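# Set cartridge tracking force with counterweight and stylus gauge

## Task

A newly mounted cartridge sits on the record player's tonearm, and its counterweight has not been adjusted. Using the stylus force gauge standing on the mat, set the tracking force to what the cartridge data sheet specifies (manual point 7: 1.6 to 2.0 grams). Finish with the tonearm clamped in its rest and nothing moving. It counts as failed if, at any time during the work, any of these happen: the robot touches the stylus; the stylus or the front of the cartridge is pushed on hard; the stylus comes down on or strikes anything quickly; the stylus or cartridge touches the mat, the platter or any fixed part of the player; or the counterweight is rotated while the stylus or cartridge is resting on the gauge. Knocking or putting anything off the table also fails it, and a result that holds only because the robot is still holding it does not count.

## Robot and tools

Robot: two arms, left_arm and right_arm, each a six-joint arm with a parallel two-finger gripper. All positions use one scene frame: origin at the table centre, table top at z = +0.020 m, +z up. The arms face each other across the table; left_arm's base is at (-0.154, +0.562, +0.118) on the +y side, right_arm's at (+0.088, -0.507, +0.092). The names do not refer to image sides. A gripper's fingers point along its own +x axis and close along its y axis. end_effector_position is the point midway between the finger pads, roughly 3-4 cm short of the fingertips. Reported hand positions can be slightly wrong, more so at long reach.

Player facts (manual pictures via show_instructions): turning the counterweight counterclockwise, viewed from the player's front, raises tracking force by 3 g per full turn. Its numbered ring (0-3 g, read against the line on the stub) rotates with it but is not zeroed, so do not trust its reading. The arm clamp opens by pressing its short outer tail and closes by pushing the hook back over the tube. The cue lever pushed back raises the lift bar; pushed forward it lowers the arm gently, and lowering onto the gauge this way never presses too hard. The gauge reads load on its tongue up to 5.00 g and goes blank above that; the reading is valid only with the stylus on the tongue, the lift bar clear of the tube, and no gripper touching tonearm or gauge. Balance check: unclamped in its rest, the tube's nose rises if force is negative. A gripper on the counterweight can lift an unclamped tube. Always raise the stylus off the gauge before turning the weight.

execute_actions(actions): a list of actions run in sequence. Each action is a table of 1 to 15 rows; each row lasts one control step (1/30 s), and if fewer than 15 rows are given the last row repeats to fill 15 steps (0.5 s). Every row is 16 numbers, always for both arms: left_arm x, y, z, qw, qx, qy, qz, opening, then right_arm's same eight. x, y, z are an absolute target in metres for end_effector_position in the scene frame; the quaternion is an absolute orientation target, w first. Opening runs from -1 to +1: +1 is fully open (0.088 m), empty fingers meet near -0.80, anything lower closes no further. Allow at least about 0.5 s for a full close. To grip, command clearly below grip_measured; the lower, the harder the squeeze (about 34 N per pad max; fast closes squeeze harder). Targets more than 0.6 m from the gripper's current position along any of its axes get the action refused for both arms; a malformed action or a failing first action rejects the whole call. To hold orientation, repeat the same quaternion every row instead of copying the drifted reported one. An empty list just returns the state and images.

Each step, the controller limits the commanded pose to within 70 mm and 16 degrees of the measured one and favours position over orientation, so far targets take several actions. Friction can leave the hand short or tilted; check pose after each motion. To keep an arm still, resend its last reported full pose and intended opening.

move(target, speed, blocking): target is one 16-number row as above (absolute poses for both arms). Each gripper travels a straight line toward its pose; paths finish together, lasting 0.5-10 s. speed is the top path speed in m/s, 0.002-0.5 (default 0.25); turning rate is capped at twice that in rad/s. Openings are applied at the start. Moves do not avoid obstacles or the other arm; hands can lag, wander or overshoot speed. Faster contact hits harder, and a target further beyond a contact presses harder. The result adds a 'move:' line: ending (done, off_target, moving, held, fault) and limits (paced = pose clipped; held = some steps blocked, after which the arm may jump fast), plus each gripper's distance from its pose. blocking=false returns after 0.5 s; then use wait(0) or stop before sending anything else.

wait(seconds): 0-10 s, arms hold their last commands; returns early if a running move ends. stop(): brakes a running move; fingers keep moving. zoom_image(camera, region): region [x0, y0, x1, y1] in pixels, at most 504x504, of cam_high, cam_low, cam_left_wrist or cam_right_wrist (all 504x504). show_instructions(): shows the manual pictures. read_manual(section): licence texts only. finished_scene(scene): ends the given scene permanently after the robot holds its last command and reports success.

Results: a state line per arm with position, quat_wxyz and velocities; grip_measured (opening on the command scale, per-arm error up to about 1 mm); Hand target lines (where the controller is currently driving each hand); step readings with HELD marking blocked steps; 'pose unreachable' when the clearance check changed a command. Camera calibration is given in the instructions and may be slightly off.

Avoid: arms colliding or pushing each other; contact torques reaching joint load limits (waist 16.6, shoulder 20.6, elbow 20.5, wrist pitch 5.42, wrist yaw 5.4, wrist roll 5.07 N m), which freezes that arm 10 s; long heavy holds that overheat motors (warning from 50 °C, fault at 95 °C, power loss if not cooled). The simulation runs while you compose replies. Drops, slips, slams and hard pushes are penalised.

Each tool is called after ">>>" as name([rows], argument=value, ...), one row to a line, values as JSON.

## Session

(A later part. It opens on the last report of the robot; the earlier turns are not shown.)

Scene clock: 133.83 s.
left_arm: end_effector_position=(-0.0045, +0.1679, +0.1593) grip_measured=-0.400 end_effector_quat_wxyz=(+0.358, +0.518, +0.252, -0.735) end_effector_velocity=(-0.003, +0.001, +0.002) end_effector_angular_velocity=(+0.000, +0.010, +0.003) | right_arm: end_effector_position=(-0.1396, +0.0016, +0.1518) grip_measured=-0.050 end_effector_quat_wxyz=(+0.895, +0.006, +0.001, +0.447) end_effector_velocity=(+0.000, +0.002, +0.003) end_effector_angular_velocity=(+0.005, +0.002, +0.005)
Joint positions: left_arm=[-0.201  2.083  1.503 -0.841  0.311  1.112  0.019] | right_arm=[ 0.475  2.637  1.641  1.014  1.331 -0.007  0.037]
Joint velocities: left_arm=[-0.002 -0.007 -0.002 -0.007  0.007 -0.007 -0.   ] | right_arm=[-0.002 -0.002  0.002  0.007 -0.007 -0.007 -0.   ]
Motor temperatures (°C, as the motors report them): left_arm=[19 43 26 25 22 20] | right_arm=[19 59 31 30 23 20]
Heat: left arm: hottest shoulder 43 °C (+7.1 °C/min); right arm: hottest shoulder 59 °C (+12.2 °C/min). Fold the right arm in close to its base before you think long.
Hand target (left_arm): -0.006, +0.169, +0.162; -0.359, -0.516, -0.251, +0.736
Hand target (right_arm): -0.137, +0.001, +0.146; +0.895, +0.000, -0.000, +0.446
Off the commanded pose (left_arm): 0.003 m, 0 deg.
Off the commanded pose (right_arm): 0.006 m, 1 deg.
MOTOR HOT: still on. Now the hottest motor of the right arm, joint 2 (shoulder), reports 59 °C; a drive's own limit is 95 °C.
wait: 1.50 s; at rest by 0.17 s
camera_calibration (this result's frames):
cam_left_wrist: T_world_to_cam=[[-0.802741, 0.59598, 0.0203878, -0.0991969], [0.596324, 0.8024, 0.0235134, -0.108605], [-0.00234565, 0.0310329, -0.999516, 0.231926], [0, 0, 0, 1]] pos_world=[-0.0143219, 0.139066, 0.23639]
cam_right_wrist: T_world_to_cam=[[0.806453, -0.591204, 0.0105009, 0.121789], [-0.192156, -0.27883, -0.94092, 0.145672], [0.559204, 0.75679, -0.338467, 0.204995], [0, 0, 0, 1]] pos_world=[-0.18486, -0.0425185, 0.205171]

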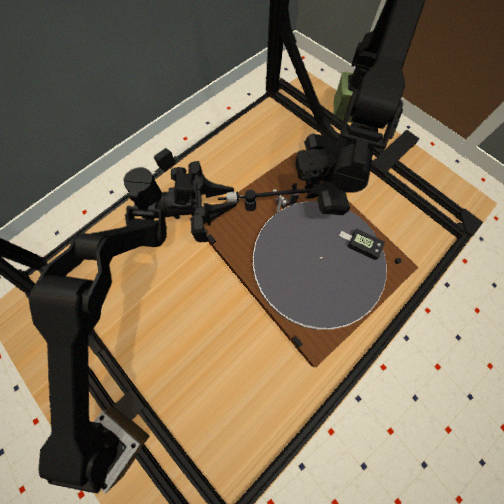

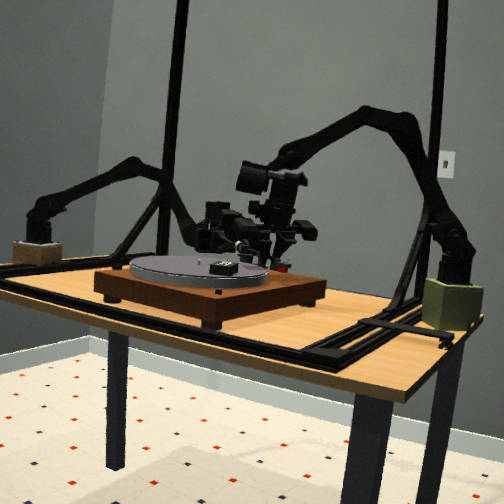

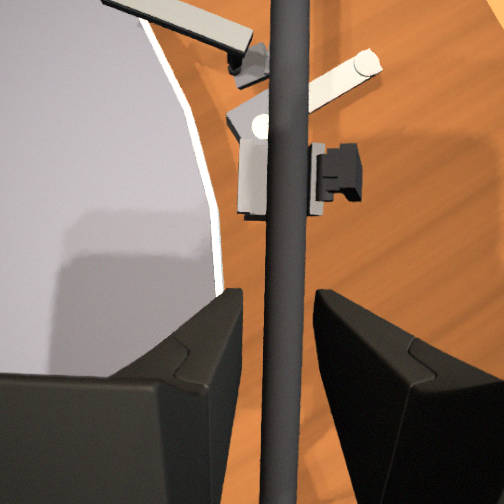

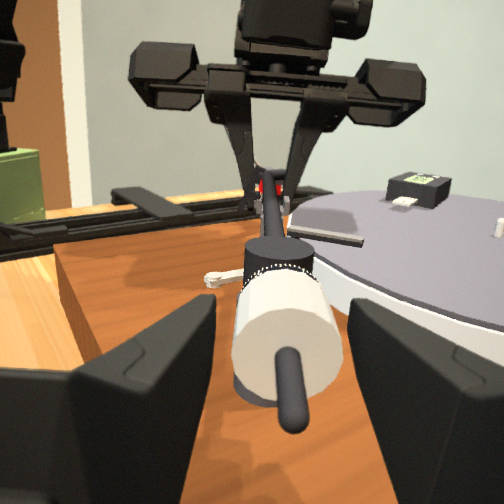

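>>> move(target=[-0.006,0.169,0.162,0.359,0.516,0.251,-0.736,-0.66,-0.139,0,0.146,0.895,0,0,0.446,-0.4])

>>> move(target=[-0.006,0.169,0.162,0.359,0.516,0.251,-0.736,-0.66,-0.139,0,0.146,0.783,-0.434,-0.216,0.39,-0.4])

>>> move(target=[-0.006,0.169,0.162,0.359,0.516,0.251,-0.736,-0.66,-0.139,0,0.146,0.783,-0.434,-0.216,0.39,0])

>>> move(target=[-0.006,0.169,0.162,0.359,0.516,0.251,-0.736,-0.4,-0.141,-0.003,0.143,0.895,0,0,0.446,0])

>>> move(target=[-0.006,0.169,0.162,0.359,0.516,0.251,-0.736,-0.66,-0.141,-0.003,0.146,0.895,0,0,0.446,-0.4])

>>> move(target=[-0.006,0.169,0.162,0.359,0.516,0.251,-0.736,-0.66,-0.141,-0.003,0.146,0.783,-0.434,-0.216,0.39,-0.4])

>>> move(target=[-0.006,0.169,0.162,0.359,0.516,0.251,-0.736,-0.66,-0.141,-0.003,0.146,0.783,-0.434,-0.216,0.39,0])

>>> move(target=[-0.006,0.169,0.162,0.359,0.516,0.251,-0.736,-0.4,-0.141,-0.003,0.143,0.895,0,0,0.446,0])

>>> move(target=[-0.006,0.169,0.162,0.359,0.516,0.251,-0.736,-0.66,-0.141,-0.003,0.146,0.895,0,0,0.446,-0.4])

>>> move(target=[-0.006,0.169,0.162,0.359,0.516,0.251,-0.736,-0.66,-0.141,-0.003,0.146,0.783,-0.434,-0.216,0.39,-0.4])

>>> move(target=[-0.006,0.169,0.162,0.359,0.516,0.251,-0.736,-0.66,-0.141,-0.003,0.146,0.783,-0.434,-0.216,0.39,0])

>>> move(target=[-0.006,0.169,0.162,0.359,0.516,0.251,-0.736,-0.4,-0.141,-0.003,0.143,0.895,0,0,0.446,0])

Scene clock: 153.40 s.
left_arm: end_effector_position=(-0.0045, +0.1680, +0.1593) grip_measured=-0.600 end_effector_quat_wxyz=(+0.358, +0.518, +0.252, -0.735) end_effector_velocity=(-0.000, +0.006, -0.001) end_effector_angular_velocity=(+0.031, -0.007, +0.008) | right_arm: end_effector_position=(-0.1395, +0.0014, +0.1514) grip_measured=-0.246 end_effector_quat_wxyz=(+0.895, +0.006, +0.001, +0.447) end_effector_velocity=(-0.001, +0.002, -0.003) end_effector_angular_velocity=(-0.014, -0.014, +0.020)
Joint positions: left_arm=[-0.201  2.083  1.503 -0.841  0.311  1.112  0.01 ] | right_arm=[ 0.475  2.637  1.641  1.014  1.331 -0.006  0.027]
Joint velocities: left_arm=[-0.002 -0.002 -0.002 -0.022 -0.022 -0.007  0.   ] | right_arm=[-0.002  0.002 -0.002 -0.007 -0.022 -0.007 -0.   ]
Motor temperatures (°C, as the motors report them): left_arm=[19 45 26 25 22 20] | right_arm=[19 59 31 30 23 20]
Heat: left arm: hottest shoulder 45 °C (+5.0 °C/min); right arm: hottest shoulder 59 °C (+9.1 °C/min). Fold the right arm in close to its base before you think long.
Hand target (left_arm): -0.006, +0.169, +0.162; -0.359, -0.516, -0.251, +0.736
Hand target (right_arm): -0.139, -0.000, +0.146; +0.895, +0.000, -0.000, +0.446
Off the commanded pose (left_arm): 0.003 m, 0 deg.
Off the commanded pose (right_arm): 0.006 m, 1 deg.
MOTOR HOT: still on. Now the hottest motor of the right arm, joint 2 (shoulder), reports 59 °C; a drive's own limit is 95 °C.
move: done
camera_calibration (this result's frames):
cam_left_wrist: T_world_to_cam=[[-0.802741, 0.59598, 0.0203878, -0.0992766], [0.596324, 0.8024, 0.0235134, -0.108645], [-0.00234565, 0.0310329, -0.999516, 0.231973], [0, 0, 0, 1]] pos_world=[-0.0143618, 0.139144, 0.236439]
cam_right_wrist: T_world_to_cam=[[0.806, -0.591809, 0.0112126, 0.12143], [-0.192042, -0.279371, -0.940782, 0.145294], [0.559896, 0.756118, -0.338825, 0.205035], [0, 0, 0, 1]] pos_world=[-0.184769, -0.0425764, 0.2048]

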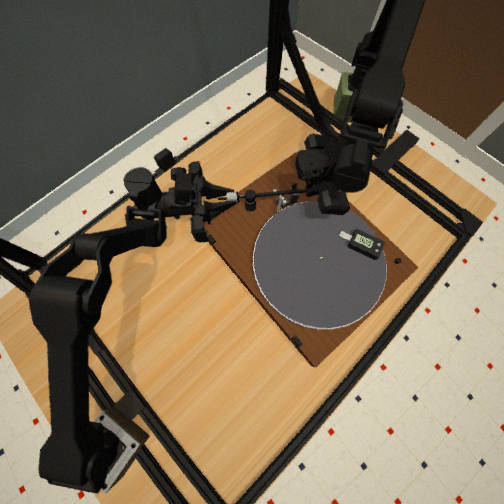

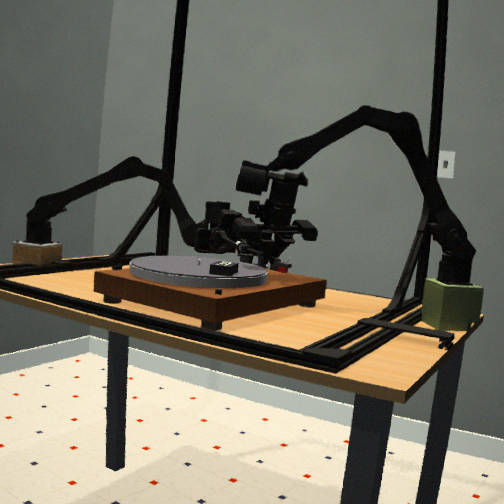

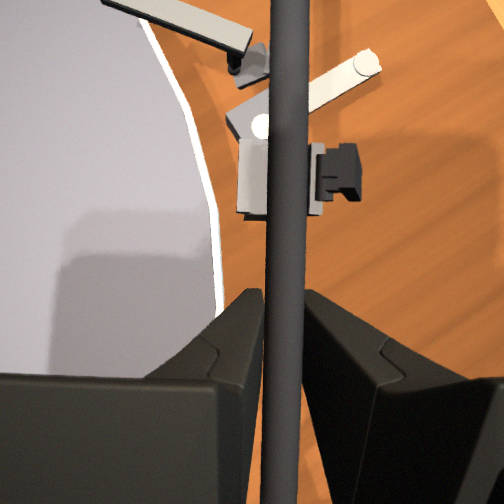

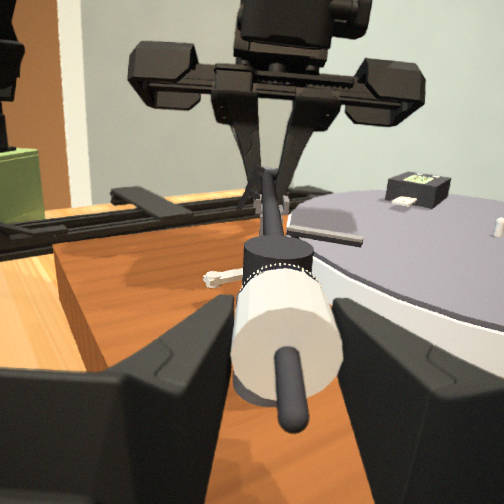

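Scene clock: 155.90 s.
left_arm: end_effector_position=(-0.0049, +0.1684, +0.1592) grip_measured=-0.600 end_effector_quat_wxyz=(+0.358, +0.517, +0.253, -0.735) end_effector_velocity=(-0.004, +0.002, -0.001) end_effector_angular_velocity=(+0.012, +0.018, +0.017) | right_arm: end_effector_position=(-0.1410, +0.0012, +0.1507) grip_measured=-0.247 end_effector_quat_wxyz=(+0.786, -0.425, -0.214, +0.395) end_effector_velocity=(+0.002, -0.000, +0.000) end_effector_angular_velocity=(-0.012, -0.022, +0.005)
Joint positions: left_arm=[-0.202  2.083  1.502 -0.843  0.311  1.112  0.01 ] | right_arm=[ 0.478  2.636  1.641  0.998  1.329 -0.993  0.027]
Joint velocities: left_arm=[-0.002 -0.002 -0.007 -0.007  0.007 -0.022 -0.   ] | right_arm=[-0.002 -0.002 -0.012  0.022 -0.007 -0.037 -0.   ]
Motor temperatures (°C, as the motors report them): left_arm=[19 45 27 25 22 20] | right_arm=[19 60 31 30 23 20]
Heat: left arm: hottest shoulder 45 °C (+5.0 °C/min); right arm: hottest shoulder 60 °C (+10.0 °C/min). Fold the right arm in close to its base before you think long.
Hand target (left_arm): -0.006, +0.169, +0.162; -0.359, -0.516, -0.251, +0.736
Hand target (right_arm): -0.139, -0.000, +0.146; +0.783, -0.434, -0.216, +0.390
Off the commanded pose (left_arm): 0.003 m, 0 deg.
Off the commanded pose (right_arm): 0.005 m, 1 deg.
MOTOR HOT: still on. Now the hottest motor of the right arm, joint 2 (shoulder), reports 60 °C; a drive's own limit is 95 °C.
move: done
camera_calibration (this result's frames):
cam_left_wrist: T_world_to_cam=[[-0.802662, 0.596001, 0.0227338, -0.10022], [0.596422, 0.802306, 0.0241947, -0.108777], [-0.00381939, 0.0329791, -0.999449, 0.23147], [0, 0, 0, 1]] pos_world=[-0.0146818, 0.13937, 0.236253]
cam_right_wrist: T_world_to_cam=[[0.431418, -0.307527, 0.848119, -0.0567893], [0.436265, -0.751757, -0.494504, 0.166188], [0.789653, 0.583342, -0.190159, 0.216022], [0, 0, 0, 1]] pos_world=[-0.218584, -0.018546, 0.171423]

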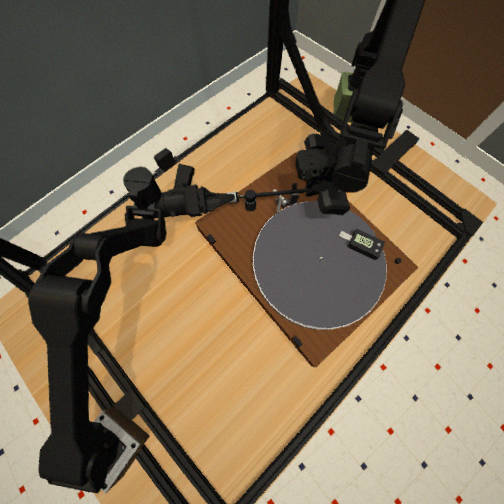

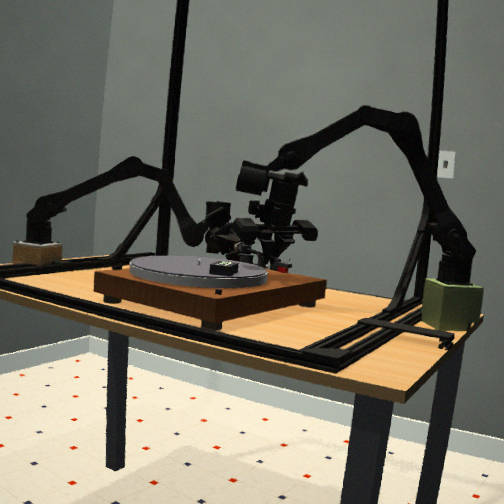

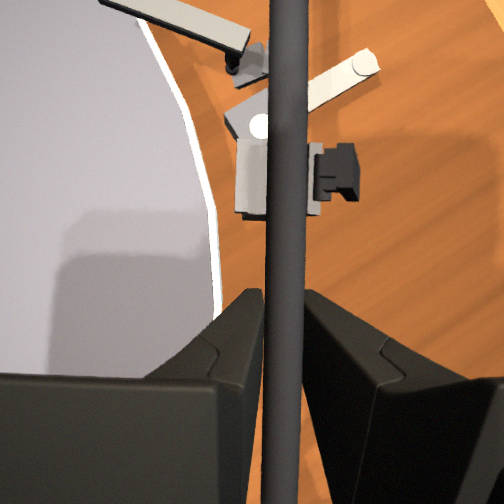

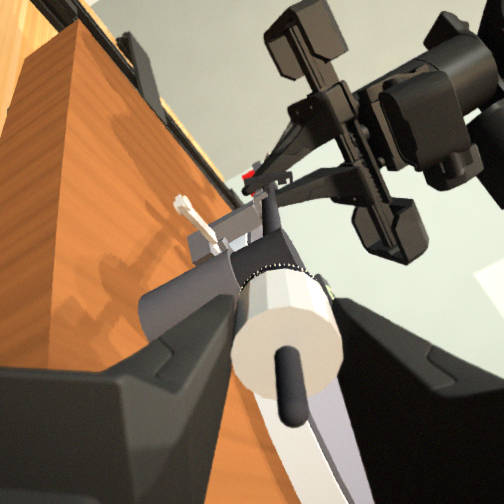

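Scene clock: 156.60 s.
left_arm: end_effector_position=(-0.0048, +0.1684, +0.1592) grip_measured=-0.600 end_effector_quat_wxyz=(+0.358, +0.517, +0.253, -0.735) end_effector_velocity=(-0.006, +0.003, -0.000) end_effector_angular_velocity=(+0.015, +0.015, -0.015) | right_arm: end_effector_position=(-0.1411, +0.0010, +0.1514) grip_measured=-0.001 end_effector_quat_wxyz=(+0.786, -0.426, -0.215, +0.394) end_effector_velocity=(+0.003, +0.002, +0.001) end_effector_angular_velocity=(-0.007, -0.013, -0.000)
Joint positions: left_arm=[-0.201  2.083  1.502 -0.843  0.311  1.112  0.01 ] | right_arm=[ 0.478  2.636  1.641  1.004  1.33  -1.004  0.039]
Joint velocities: left_arm=[-0.007 -0.002 -0.002 -0.022  0.007  0.007  0.   ] | right_arm=[-0.007 -0.002 -0.002  0.007 -0.007 -0.022  0.   ]
Motor temperatures (°C, as the motors report them): left_arm=[19 45 27 25 22 20] | right_arm=[19 60 31 30 23 20]
Heat: left arm: hottest shoulder 45 °C (+5.0 °C/min); right arm: hottest shoulder 60 °C (+10.1 °C/min). Fold the right arm in close to its base before you think long.
Hand target (left_arm): -0.006, +0.169, +0.162; -0.359, -0.516, -0.251, +0.736
Hand target (right_arm): -0.139, -0.000, +0.146; +0.783, -0.434, -0.216, +0.390
Off the commanded pose (left_arm): 0.003 m, 0 deg.
Off the commanded pose (right_arm): 0.006 m, 1 deg.
MOTOR HOT: still on. Now the hottest motor of the right arm, joint 2 (shoulder), reports 60 °C; a drive's own limit is 95 °C.
move: done
camera_calibration (this result's frames):
cam_left_wrist: T_world_to_cam=[[-0.802889, 0.595695, 0.0227338, -0.100083], [0.596116, 0.802534, 0.0241947, -0.108952], [-0.00383197, 0.0329776, -0.999449, 0.231469], [0, 0, 0, 1]] pos_world=[-0.0145207, 0.139423, 0.236253]
cam_right_wrist: T_world_to_cam=[[0.427582, -0.306467, 0.850442, -0.0582253], [0.438124, -0.752644, -0.491503, 0.166233], [0.790709, 0.582757, -0.187546, 0.216068], [0, 0, 0, 1]] pos_world=[-0.218781, -0.0186445, 0.171744]

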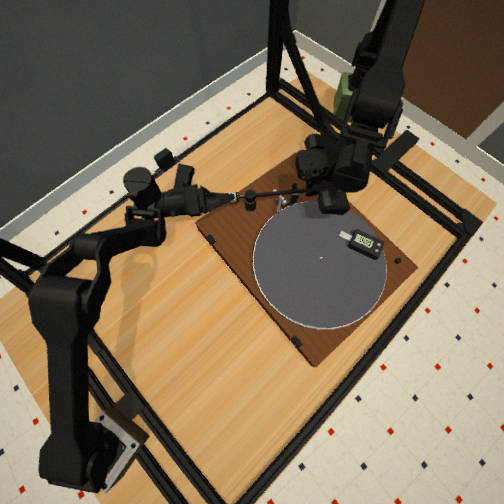

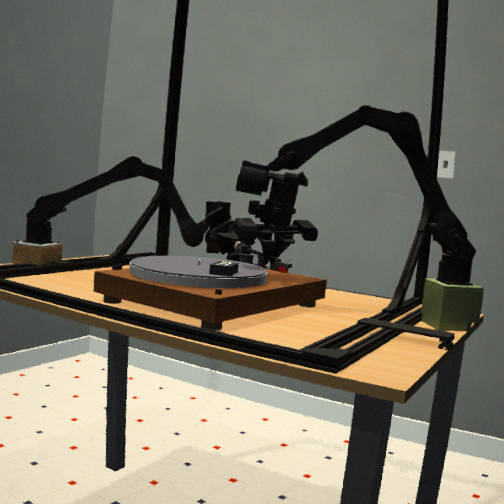

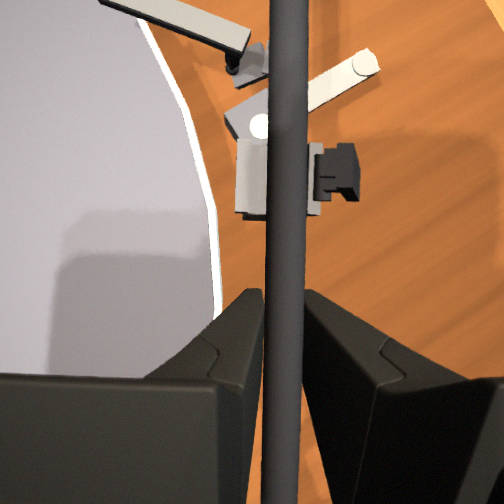

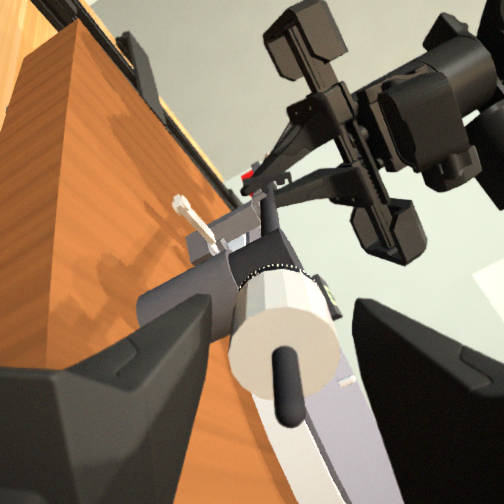

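Scene clock: 159.07 s.
left_arm: end_effector_position=(-0.0050, +0.1684, +0.1591) grip_measured=-0.400 end_effector_quat_wxyz=(+0.357, +0.517, +0.253, -0.735) end_effector_velocity=(-0.003, +0.001, +0.000) end_effector_angular_velocity=(+0.002, +0.008, -0.010) | right_arm: end_effector_position=(-0.1411, -0.0002, +0.1526) grip_measured=+0.000 end_effector_quat_wxyz=(+0.895, +0.009, +0.001, +0.446) end_effector_velocity=(+0.000, +0.001, -0.003) end_effector_angular_velocity=(-0.015, -0.006, +0.005)
Joint positions: left_arm=[-0.202  2.083  1.502 -0.843  0.311  1.112  0.019] | right_arm=[ 0.48   2.637  1.64   1.028  1.337 -0.012  0.039]
Joint velocities: left_arm=[-0.002 -0.002 -0.002 -0.007  0.007  0.007 -0.   ] | right_arm=[-0.002 -0.002 -0.002 -0.037 -0.007  0.022  0.   ]
Motor temperatures (°C, as the motors report them): left_arm=[19 45 27 25 22 20] | right_arm=[19 59 31 30 23 20]
Heat: left arm: hottest shoulder 45 °C (+4.1 °C/min); right arm: hottest shoulder 59 °C (+8.1 °C/min). Fold the right arm in close to its base before you think long.
Hand target (left_arm): -0.006, +0.169, +0.162; -0.359, -0.516, -0.251, +0.736
Hand target (right_arm): -0.141, -0.003, +0.143; +0.895, +0.000, -0.000, +0.446
Off the commanded pose (left_arm): 0.003 m, 0 deg.
Off the commanded pose (right_arm): 0.010 m, 1 deg.
MOTOR HOT: still on. Now the hottest motor of the right arm, joint 2 (shoulder), reports 59 °C; a drive's own limit is 95 °C.
move: off_target (right_arm)
camera_calibration (this result's frames):
cam_left_wrist: T_world_to_cam=[[-0.802617, 0.596042, 0.0232431, -0.100432], [0.596479, 0.802269, 0.024026, -0.108743], [-0.0043267, 0.0331477, -0.999441, 0.23135], [0, 0, 0, 1]] pos_world=[-0.0147448, 0.139434, 0.236168]
cam_right_wrist: T_world_to_cam=[[0.805558, -0.5925, 0.0043431, 0.122695], [-0.19575, -0.273045, -0.941875, 0.145318], [0.559247, 0.757885, -0.335936, 0.207052], [0, 0, 0, 1]] pos_world=[-0.186185, -0.0445471, 0.205895]

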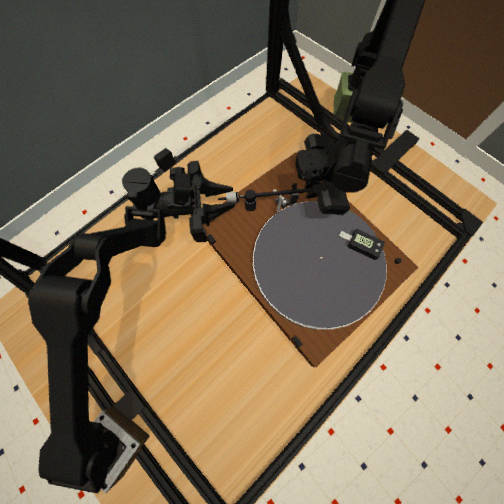

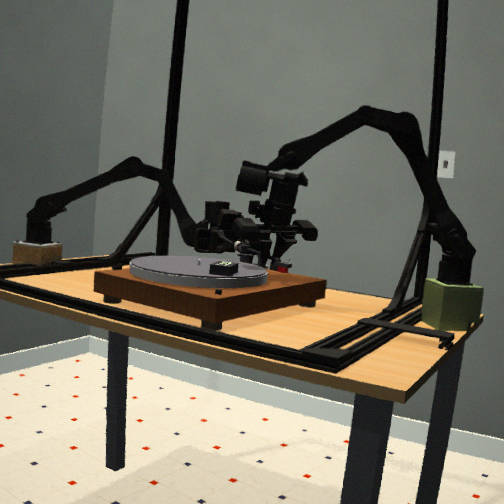

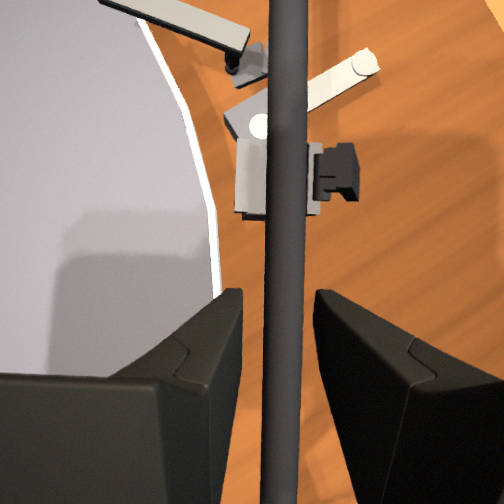

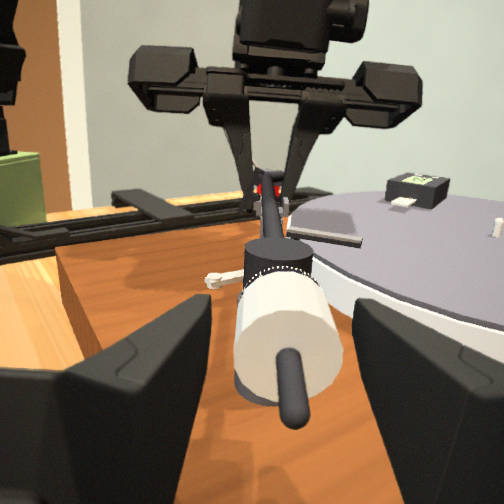

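Scene clock: 159.77 s.
left_arm: end_effector_position=(-0.0045, +0.1683, +0.1591) grip_measured=-0.600 end_effector_quat_wxyz=(+0.358, +0.517, +0.253, -0.735) end_effector_velocity=(-0.001, +0.002, -0.001) end_effector_angular_velocity=(+0.015, -0.018, -0.011) | right_arm: end_effector_position=(-0.1408, -0.0004, +0.1517) grip_measured=-0.255 end_effector_quat_wxyz=(+0.895, +0.007, +0.001, +0.445) end_effector_velocity=(+0.000, +0.002, +0.001) end_effector_angular_velocity=(-0.006, -0.008, +0.005)
Joint positions: left_arm=[-0.201  2.083  1.502 -0.841  0.311  1.112  0.01 ] | right_arm=[ 0.48   2.637  1.64   1.019  1.339 -0.007  0.026]
Joint velocities: left_arm=[-0.007 -0.002 -0.002 -0.007 -0.022  0.007  0.   ] | right_arm=[-0.002 -0.002  0.002 -0.007 -0.007 -0.007 -0.   ]
Motor temperatures (°C, as the motors report them): left_arm=[19 45 27 25 22 20] | right_arm=[19 59 31 30 23 20]
Heat: left arm: hottest shoulder 45 °C (+4.0 °C/min); right arm: hottest shoulder 59 °C (+8.0 °C/min). Fold the right arm in close to its base before you think long.
Hand target (left_arm): -0.006, +0.169, +0.162; -0.359, -0.516, -0.251, +0.736
Hand target (right_arm): -0.141, -0.003, +0.146; +0.895, -0.000, -0.000, +0.446
Off the commanded pose (left_arm): 0.003 m, 0 deg.
Off the commanded pose (right_arm): 0.006 m, 1 deg.
MOTOR HOT: still on. Now the hottest motor of the right arm, joint 2 (shoulder), reports 59 °C; a drive's own limit is 95 °C.
move: done
camera_calibration (this result's frames):
cam_left_wrist: T_world_to_cam=[[-0.803128, 0.595411, 0.0217089, -0.0996002], [0.595797, 0.802785, 0.0236867, -0.108957], [-0.00332423, 0.0319575, -0.999484, 0.231599], [0, 0, 0, 1]] pos_world=[-0.0143057, 0.139371, 0.236222]
cam_right_wrist: T_world_to_cam=[[0.804205, -0.594295, 0.00826452, 0.12159], [-0.194588, -0.276406, -0.941135, 0.144512], [0.561596, 0.755257, -0.33793, 0.207378], [0, 0, 0, 1]] pos_world=[-0.186126, -0.0444192, 0.20508]

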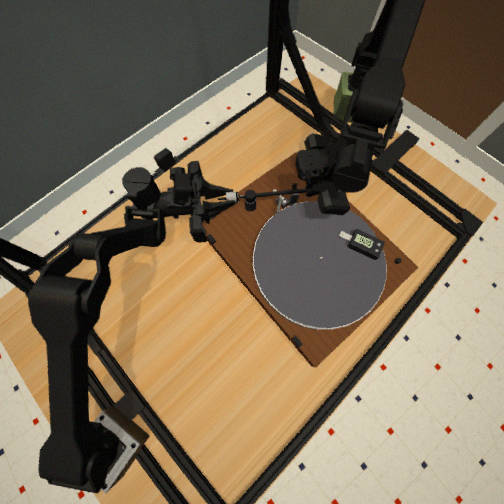

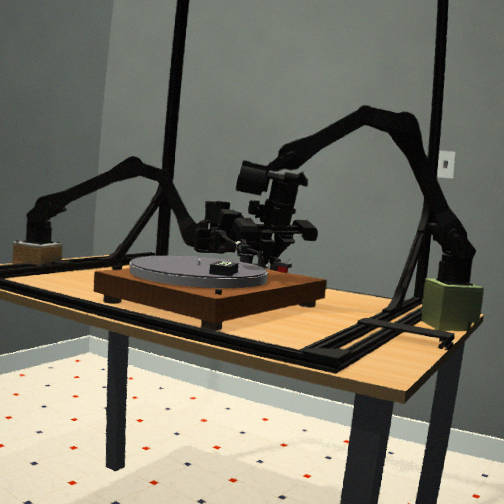

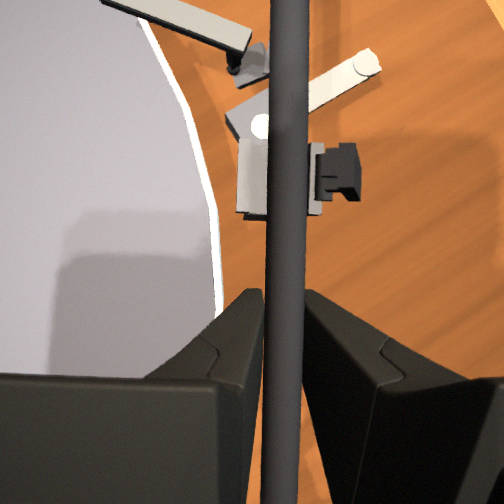

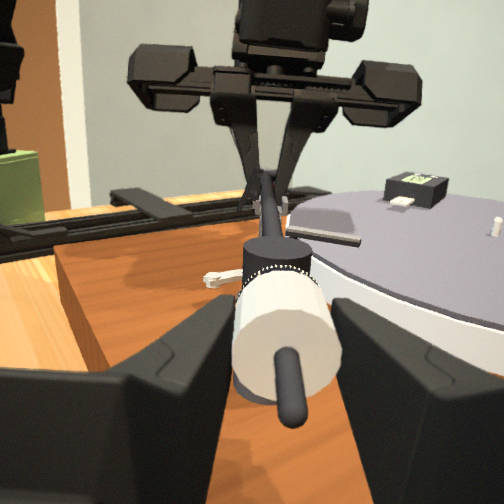

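Scene clock: 162.30 s.
left_arm: end_effector_position=(-0.0050, +0.1684, +0.1591) grip_measured=-0.600 end_effector_quat_wxyz=(+0.357, +0.517, +0.253, -0.735) end_effector_velocity=(+0.001, +0.003, -0.003) end_effector_angular_velocity=(+0.025, -0.008, +0.021) | right_arm: end_effector_position=(-0.1429, -0.0002, +0.1514) grip_measured=-0.255 end_effector_quat_wxyz=(+0.786, -0.424, -0.214, +0.395) end_effector_velocity=(+0.001, +0.000, +0.001) end_effector_angular_velocity=(-0.017, -0.030, +0.005)
Joint positions: left_arm=[-0.202  2.083  1.502 -0.843  0.311  1.112  0.01 ] | right_arm=[ 0.482  2.635  1.64   1.002  1.332 -0.997  0.027]
Joint velocities: left_arm=[-0.002  0.002 -0.002 -0.007 -0.022 -0.022 -0.   ] | right_arm=[-0.002 -0.002 -0.007  0.022 -0.007 -0.051 -0.   ]
Motor temperatures (°C, as the motors report them): left_arm=[19 45 27 25 22 20] | right_arm=[19 60 31 30 23 20]
Heat: left arm: hottest shoulder 45 °C (+4.0 °C/min); right arm: hottest shoulder 60 °C (+8.1 °C/min). Fold the right arm in close to its base before you think long.
Hand target (left_arm): -0.006, +0.169, +0.162; -0.359, -0.516, -0.251, +0.736
Hand target (right_arm): -0.141, -0.003, +0.146; +0.783, -0.434, -0.216, +0.390
Off the commanded pose (left_arm): 0.003 m, 0 deg.
Off the commanded pose (right_arm): 0.006 m, 1 deg.
MOTOR HOT: still on. Now the hottest motor of the right arm, joint 2 (shoulder), reports 60 °C; a drive's own limit is 95 °C.
move: done
camera_calibration (this result's frames):
cam_left_wrist: T_world_to_cam=[[-0.802617, 0.596042, 0.0232431, -0.100432], [0.596479, 0.802269, 0.024026, -0.108743], [-0.0043267, 0.0331477, -0.999441, 0.23135], [0, 0, 0, 1]] pos_world=[-0.0147448, 0.139434, 0.236168]
cam_right_wrist: T_world_to_cam=[[0.432097, -0.308008, 0.847599, -0.0567823], [0.437639, -0.750165, -0.495706, 0.166721], [0.78852, 0.585135, -0.189348, 0.218199], [0, 0, 0, 1]] pos_world=[-0.220482, -0.0200971, 0.172089]

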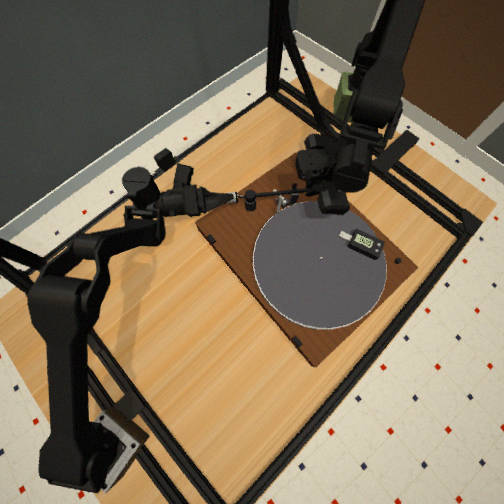

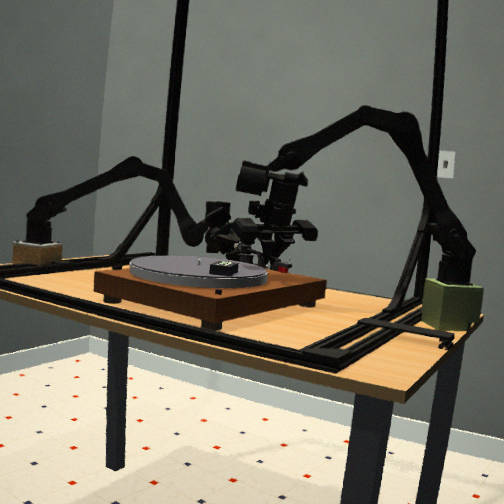

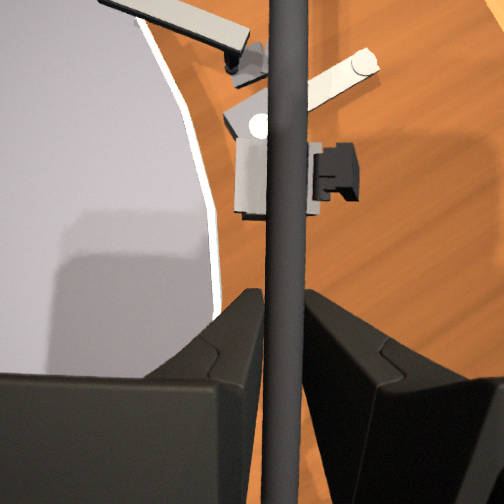

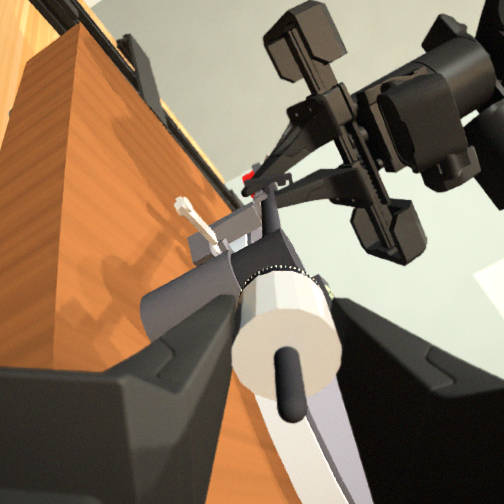

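Scene clock: 163.00 s.
left_arm: end_effector_position=(-0.0048, +0.1684, +0.1591) grip_measured=-0.600 end_effector_quat_wxyz=(+0.358, +0.517, +0.253, -0.735) end_effector_velocity=(-0.001, +0.002, -0.000) end_effector_angular_velocity=(+0.011, -0.001, +0.006) | right_arm: end_effector_position=(-0.1421, -0.0008, +0.1516) grip_measured=-0.001 end_effector_quat_wxyz=(+0.787, -0.426, -0.214, +0.393) end_effector_velocity=(-0.001, -0.001, -0.002) end_effector_angular_velocity=(-0.014, -0.014, +0.010)
Joint positions: left_arm=[-0.201  2.083  1.502 -0.842  0.311  1.112  0.01 ] | right_arm=[ 0.482  2.635  1.639  1.007  1.337 -1.004  0.039]
Joint velocities: left_arm=[-0.002 -0.002 -0.002 -0.007 -0.007 -0.007  0.   ] | right_arm=[ 0.002 -0.002 -0.007 -0.007 -0.007 -0.007  0.   ]
Motor temperatures (°C, as the motors report them): left_arm=[19 45 27 25 22 20] | right_arm=[19 60 31 30 23 20]
Heat: left arm: hottest shoulder 45 °C (+4.1 °C/min); right arm: hottest shoulder 60 °C (+8.1 °C/min). Fold the right arm in close to its base before you think long.
Hand target (left_arm): -0.006, +0.169, +0.162; -0.359, -0.516, -0.251, +0.736
Hand target (right_arm): -0.141, -0.003, +0.146; +0.783, -0.434, -0.216, +0.390
Off the commanded pose (left_arm): 0.003 m, 0 deg.
Off the commanded pose (right_arm): 0.006 m, 1 deg.
MOTOR HOT: still on. Now the hottest motor of the right arm, joint 2 (shoulder), reports 60 °C; a drive's own limit is 95 °C.
move: done
camera_calibration (this result's frames):
cam_left_wrist: T_world_to_cam=[[-0.80264, 0.596041, 0.0224314, -0.100075], [0.596451, 0.8023, 0.0236835, -0.108759], [-0.00388035, 0.0323885, -0.999468, 0.231512], [0, 0, 0, 1]] pos_world=[-0.0145562, 0.139408, 0.236209]
cam_right_wrist: T_world_to_cam=[[0.427877, -0.309288, 0.849272, -0.0583151], [0.43511, -0.753098, -0.493479, 0.165294], [0.792212, 0.580675, -0.187659, 0.21826], [0, 0, 0, 1]] pos_world=[-0.219878, -0.020292, 0.172053]

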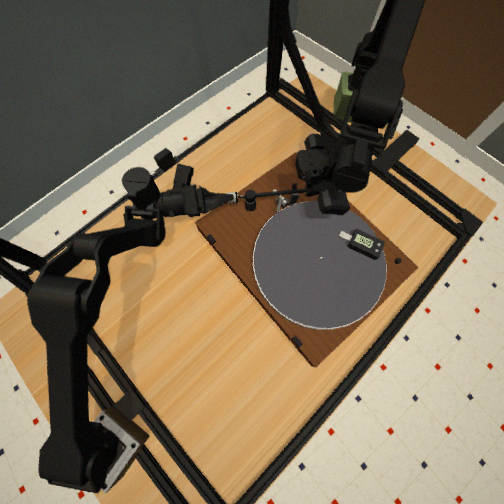

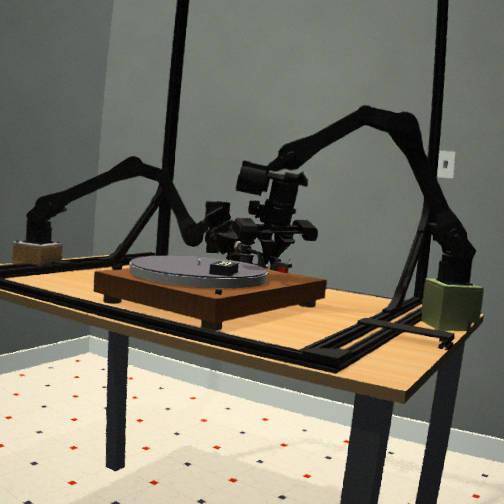

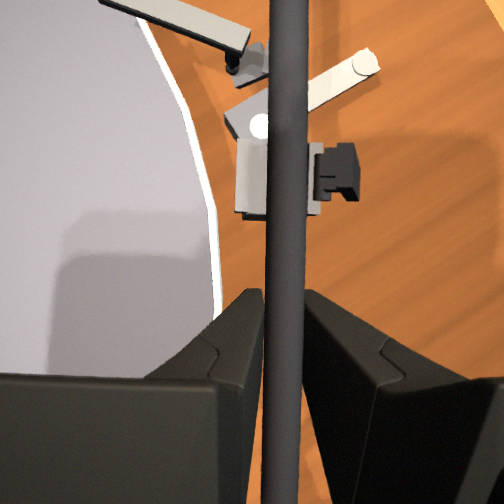

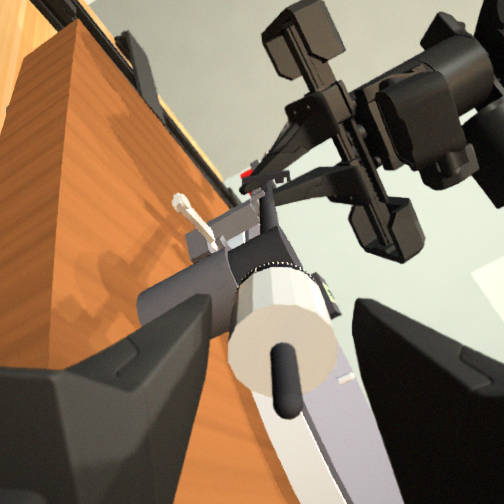

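Scene clock: 165.47 s.
left_arm: end_effector_position=(-0.0049, +0.1684, +0.1592) grip_measured=-0.400 end_effector_quat_wxyz=(+0.358, +0.517, +0.253, -0.735) end_effector_velocity=(-0.003, +0.001, -0.000) end_effector_angular_velocity=(+0.011, -0.001, +0.001) | right_arm: end_effector_position=(-0.1420, -0.0009, +0.1521) grip_measured=+0.000 end_effector_quat_wxyz=(+0.894, +0.008, +0.000, +0.447) end_effector_velocity=(-0.000, +0.002, -0.002) end_effector_angular_velocity=(-0.011, -0.003, +0.005)
Joint positions: left_arm=[-0.201  2.083  1.501 -0.842  0.311  1.112  0.019] | right_arm=[ 0.482  2.638  1.639  1.028  1.337 -0.012  0.039]
Joint velocities: left_arm=[-0.007 -0.002 -0.002 -0.007 -0.007 -0.007  0.   ] | right_arm=[-0.002 -0.002  0.002 -0.037 -0.007  0.022 -0.   ]
Motor temperatures (°C, as the motors report them): left_arm=[19 45 27 25 22 20] | right_arm=[19 59 31 30 23 20]
Heat: left arm: hottest shoulder 45 °C (+3.0 °C/min); right arm: hottest shoulder 59 °C (+6.1 °C/min). Fold the right arm in close to its base before you think long.
Hand target (left_arm): -0.006, +0.169, +0.162; -0.359, -0.516, -0.251, +0.736
Hand target (right_arm): -0.141, -0.003, +0.143; +0.895, -0.000, -0.000, +0.446
Off the commanded pose (left_arm): 0.003 m, 0 deg.
Off the commanded pose (right_arm): 0.009 m, 1 deg.
MOTOR HOT: still on. Now the hottest motor of the right arm, joint 2 (shoulder), reports 59 °C; a drive's own limit is 95 °C.
move: off_target (right_arm)
camera_calibration (this result's frames):
cam_left_wrist: T_world_to_cam=[[-0.80264, 0.596041, 0.0224314, -0.100154], [0.596451, 0.8023, 0.0236835, -0.108799], [-0.00388035, 0.0323885, -0.999468, 0.231558], [0, 0, 0, 1]] pos_world=[-0.0145961, 0.139486, 0.236258]
cam_right_wrist: T_world_to_cam=[[0.806679, -0.590957, 0.00620198, 0.122935], [-0.194032, -0.274745, -0.941736, 0.144655], [0.55823, 0.758475, -0.336296, 0.207883], [0, 0, 0, 1]] pos_world=[-0.187147, -0.0452815, 0.205374]

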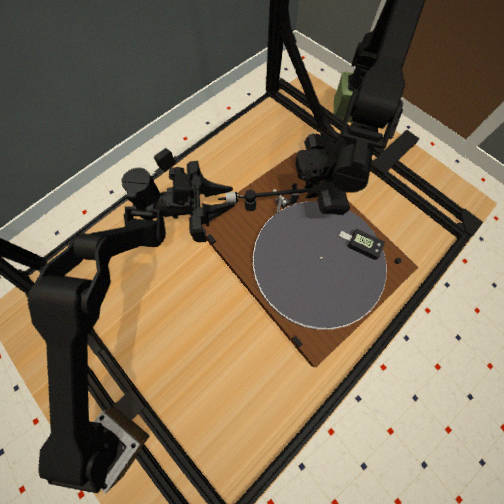

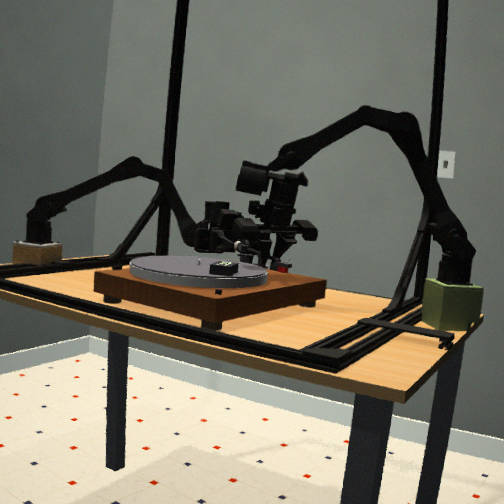

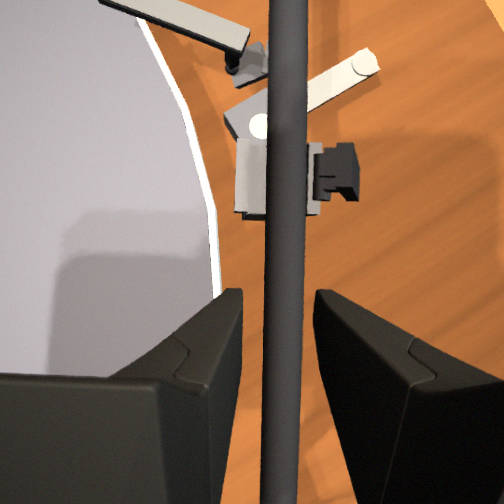

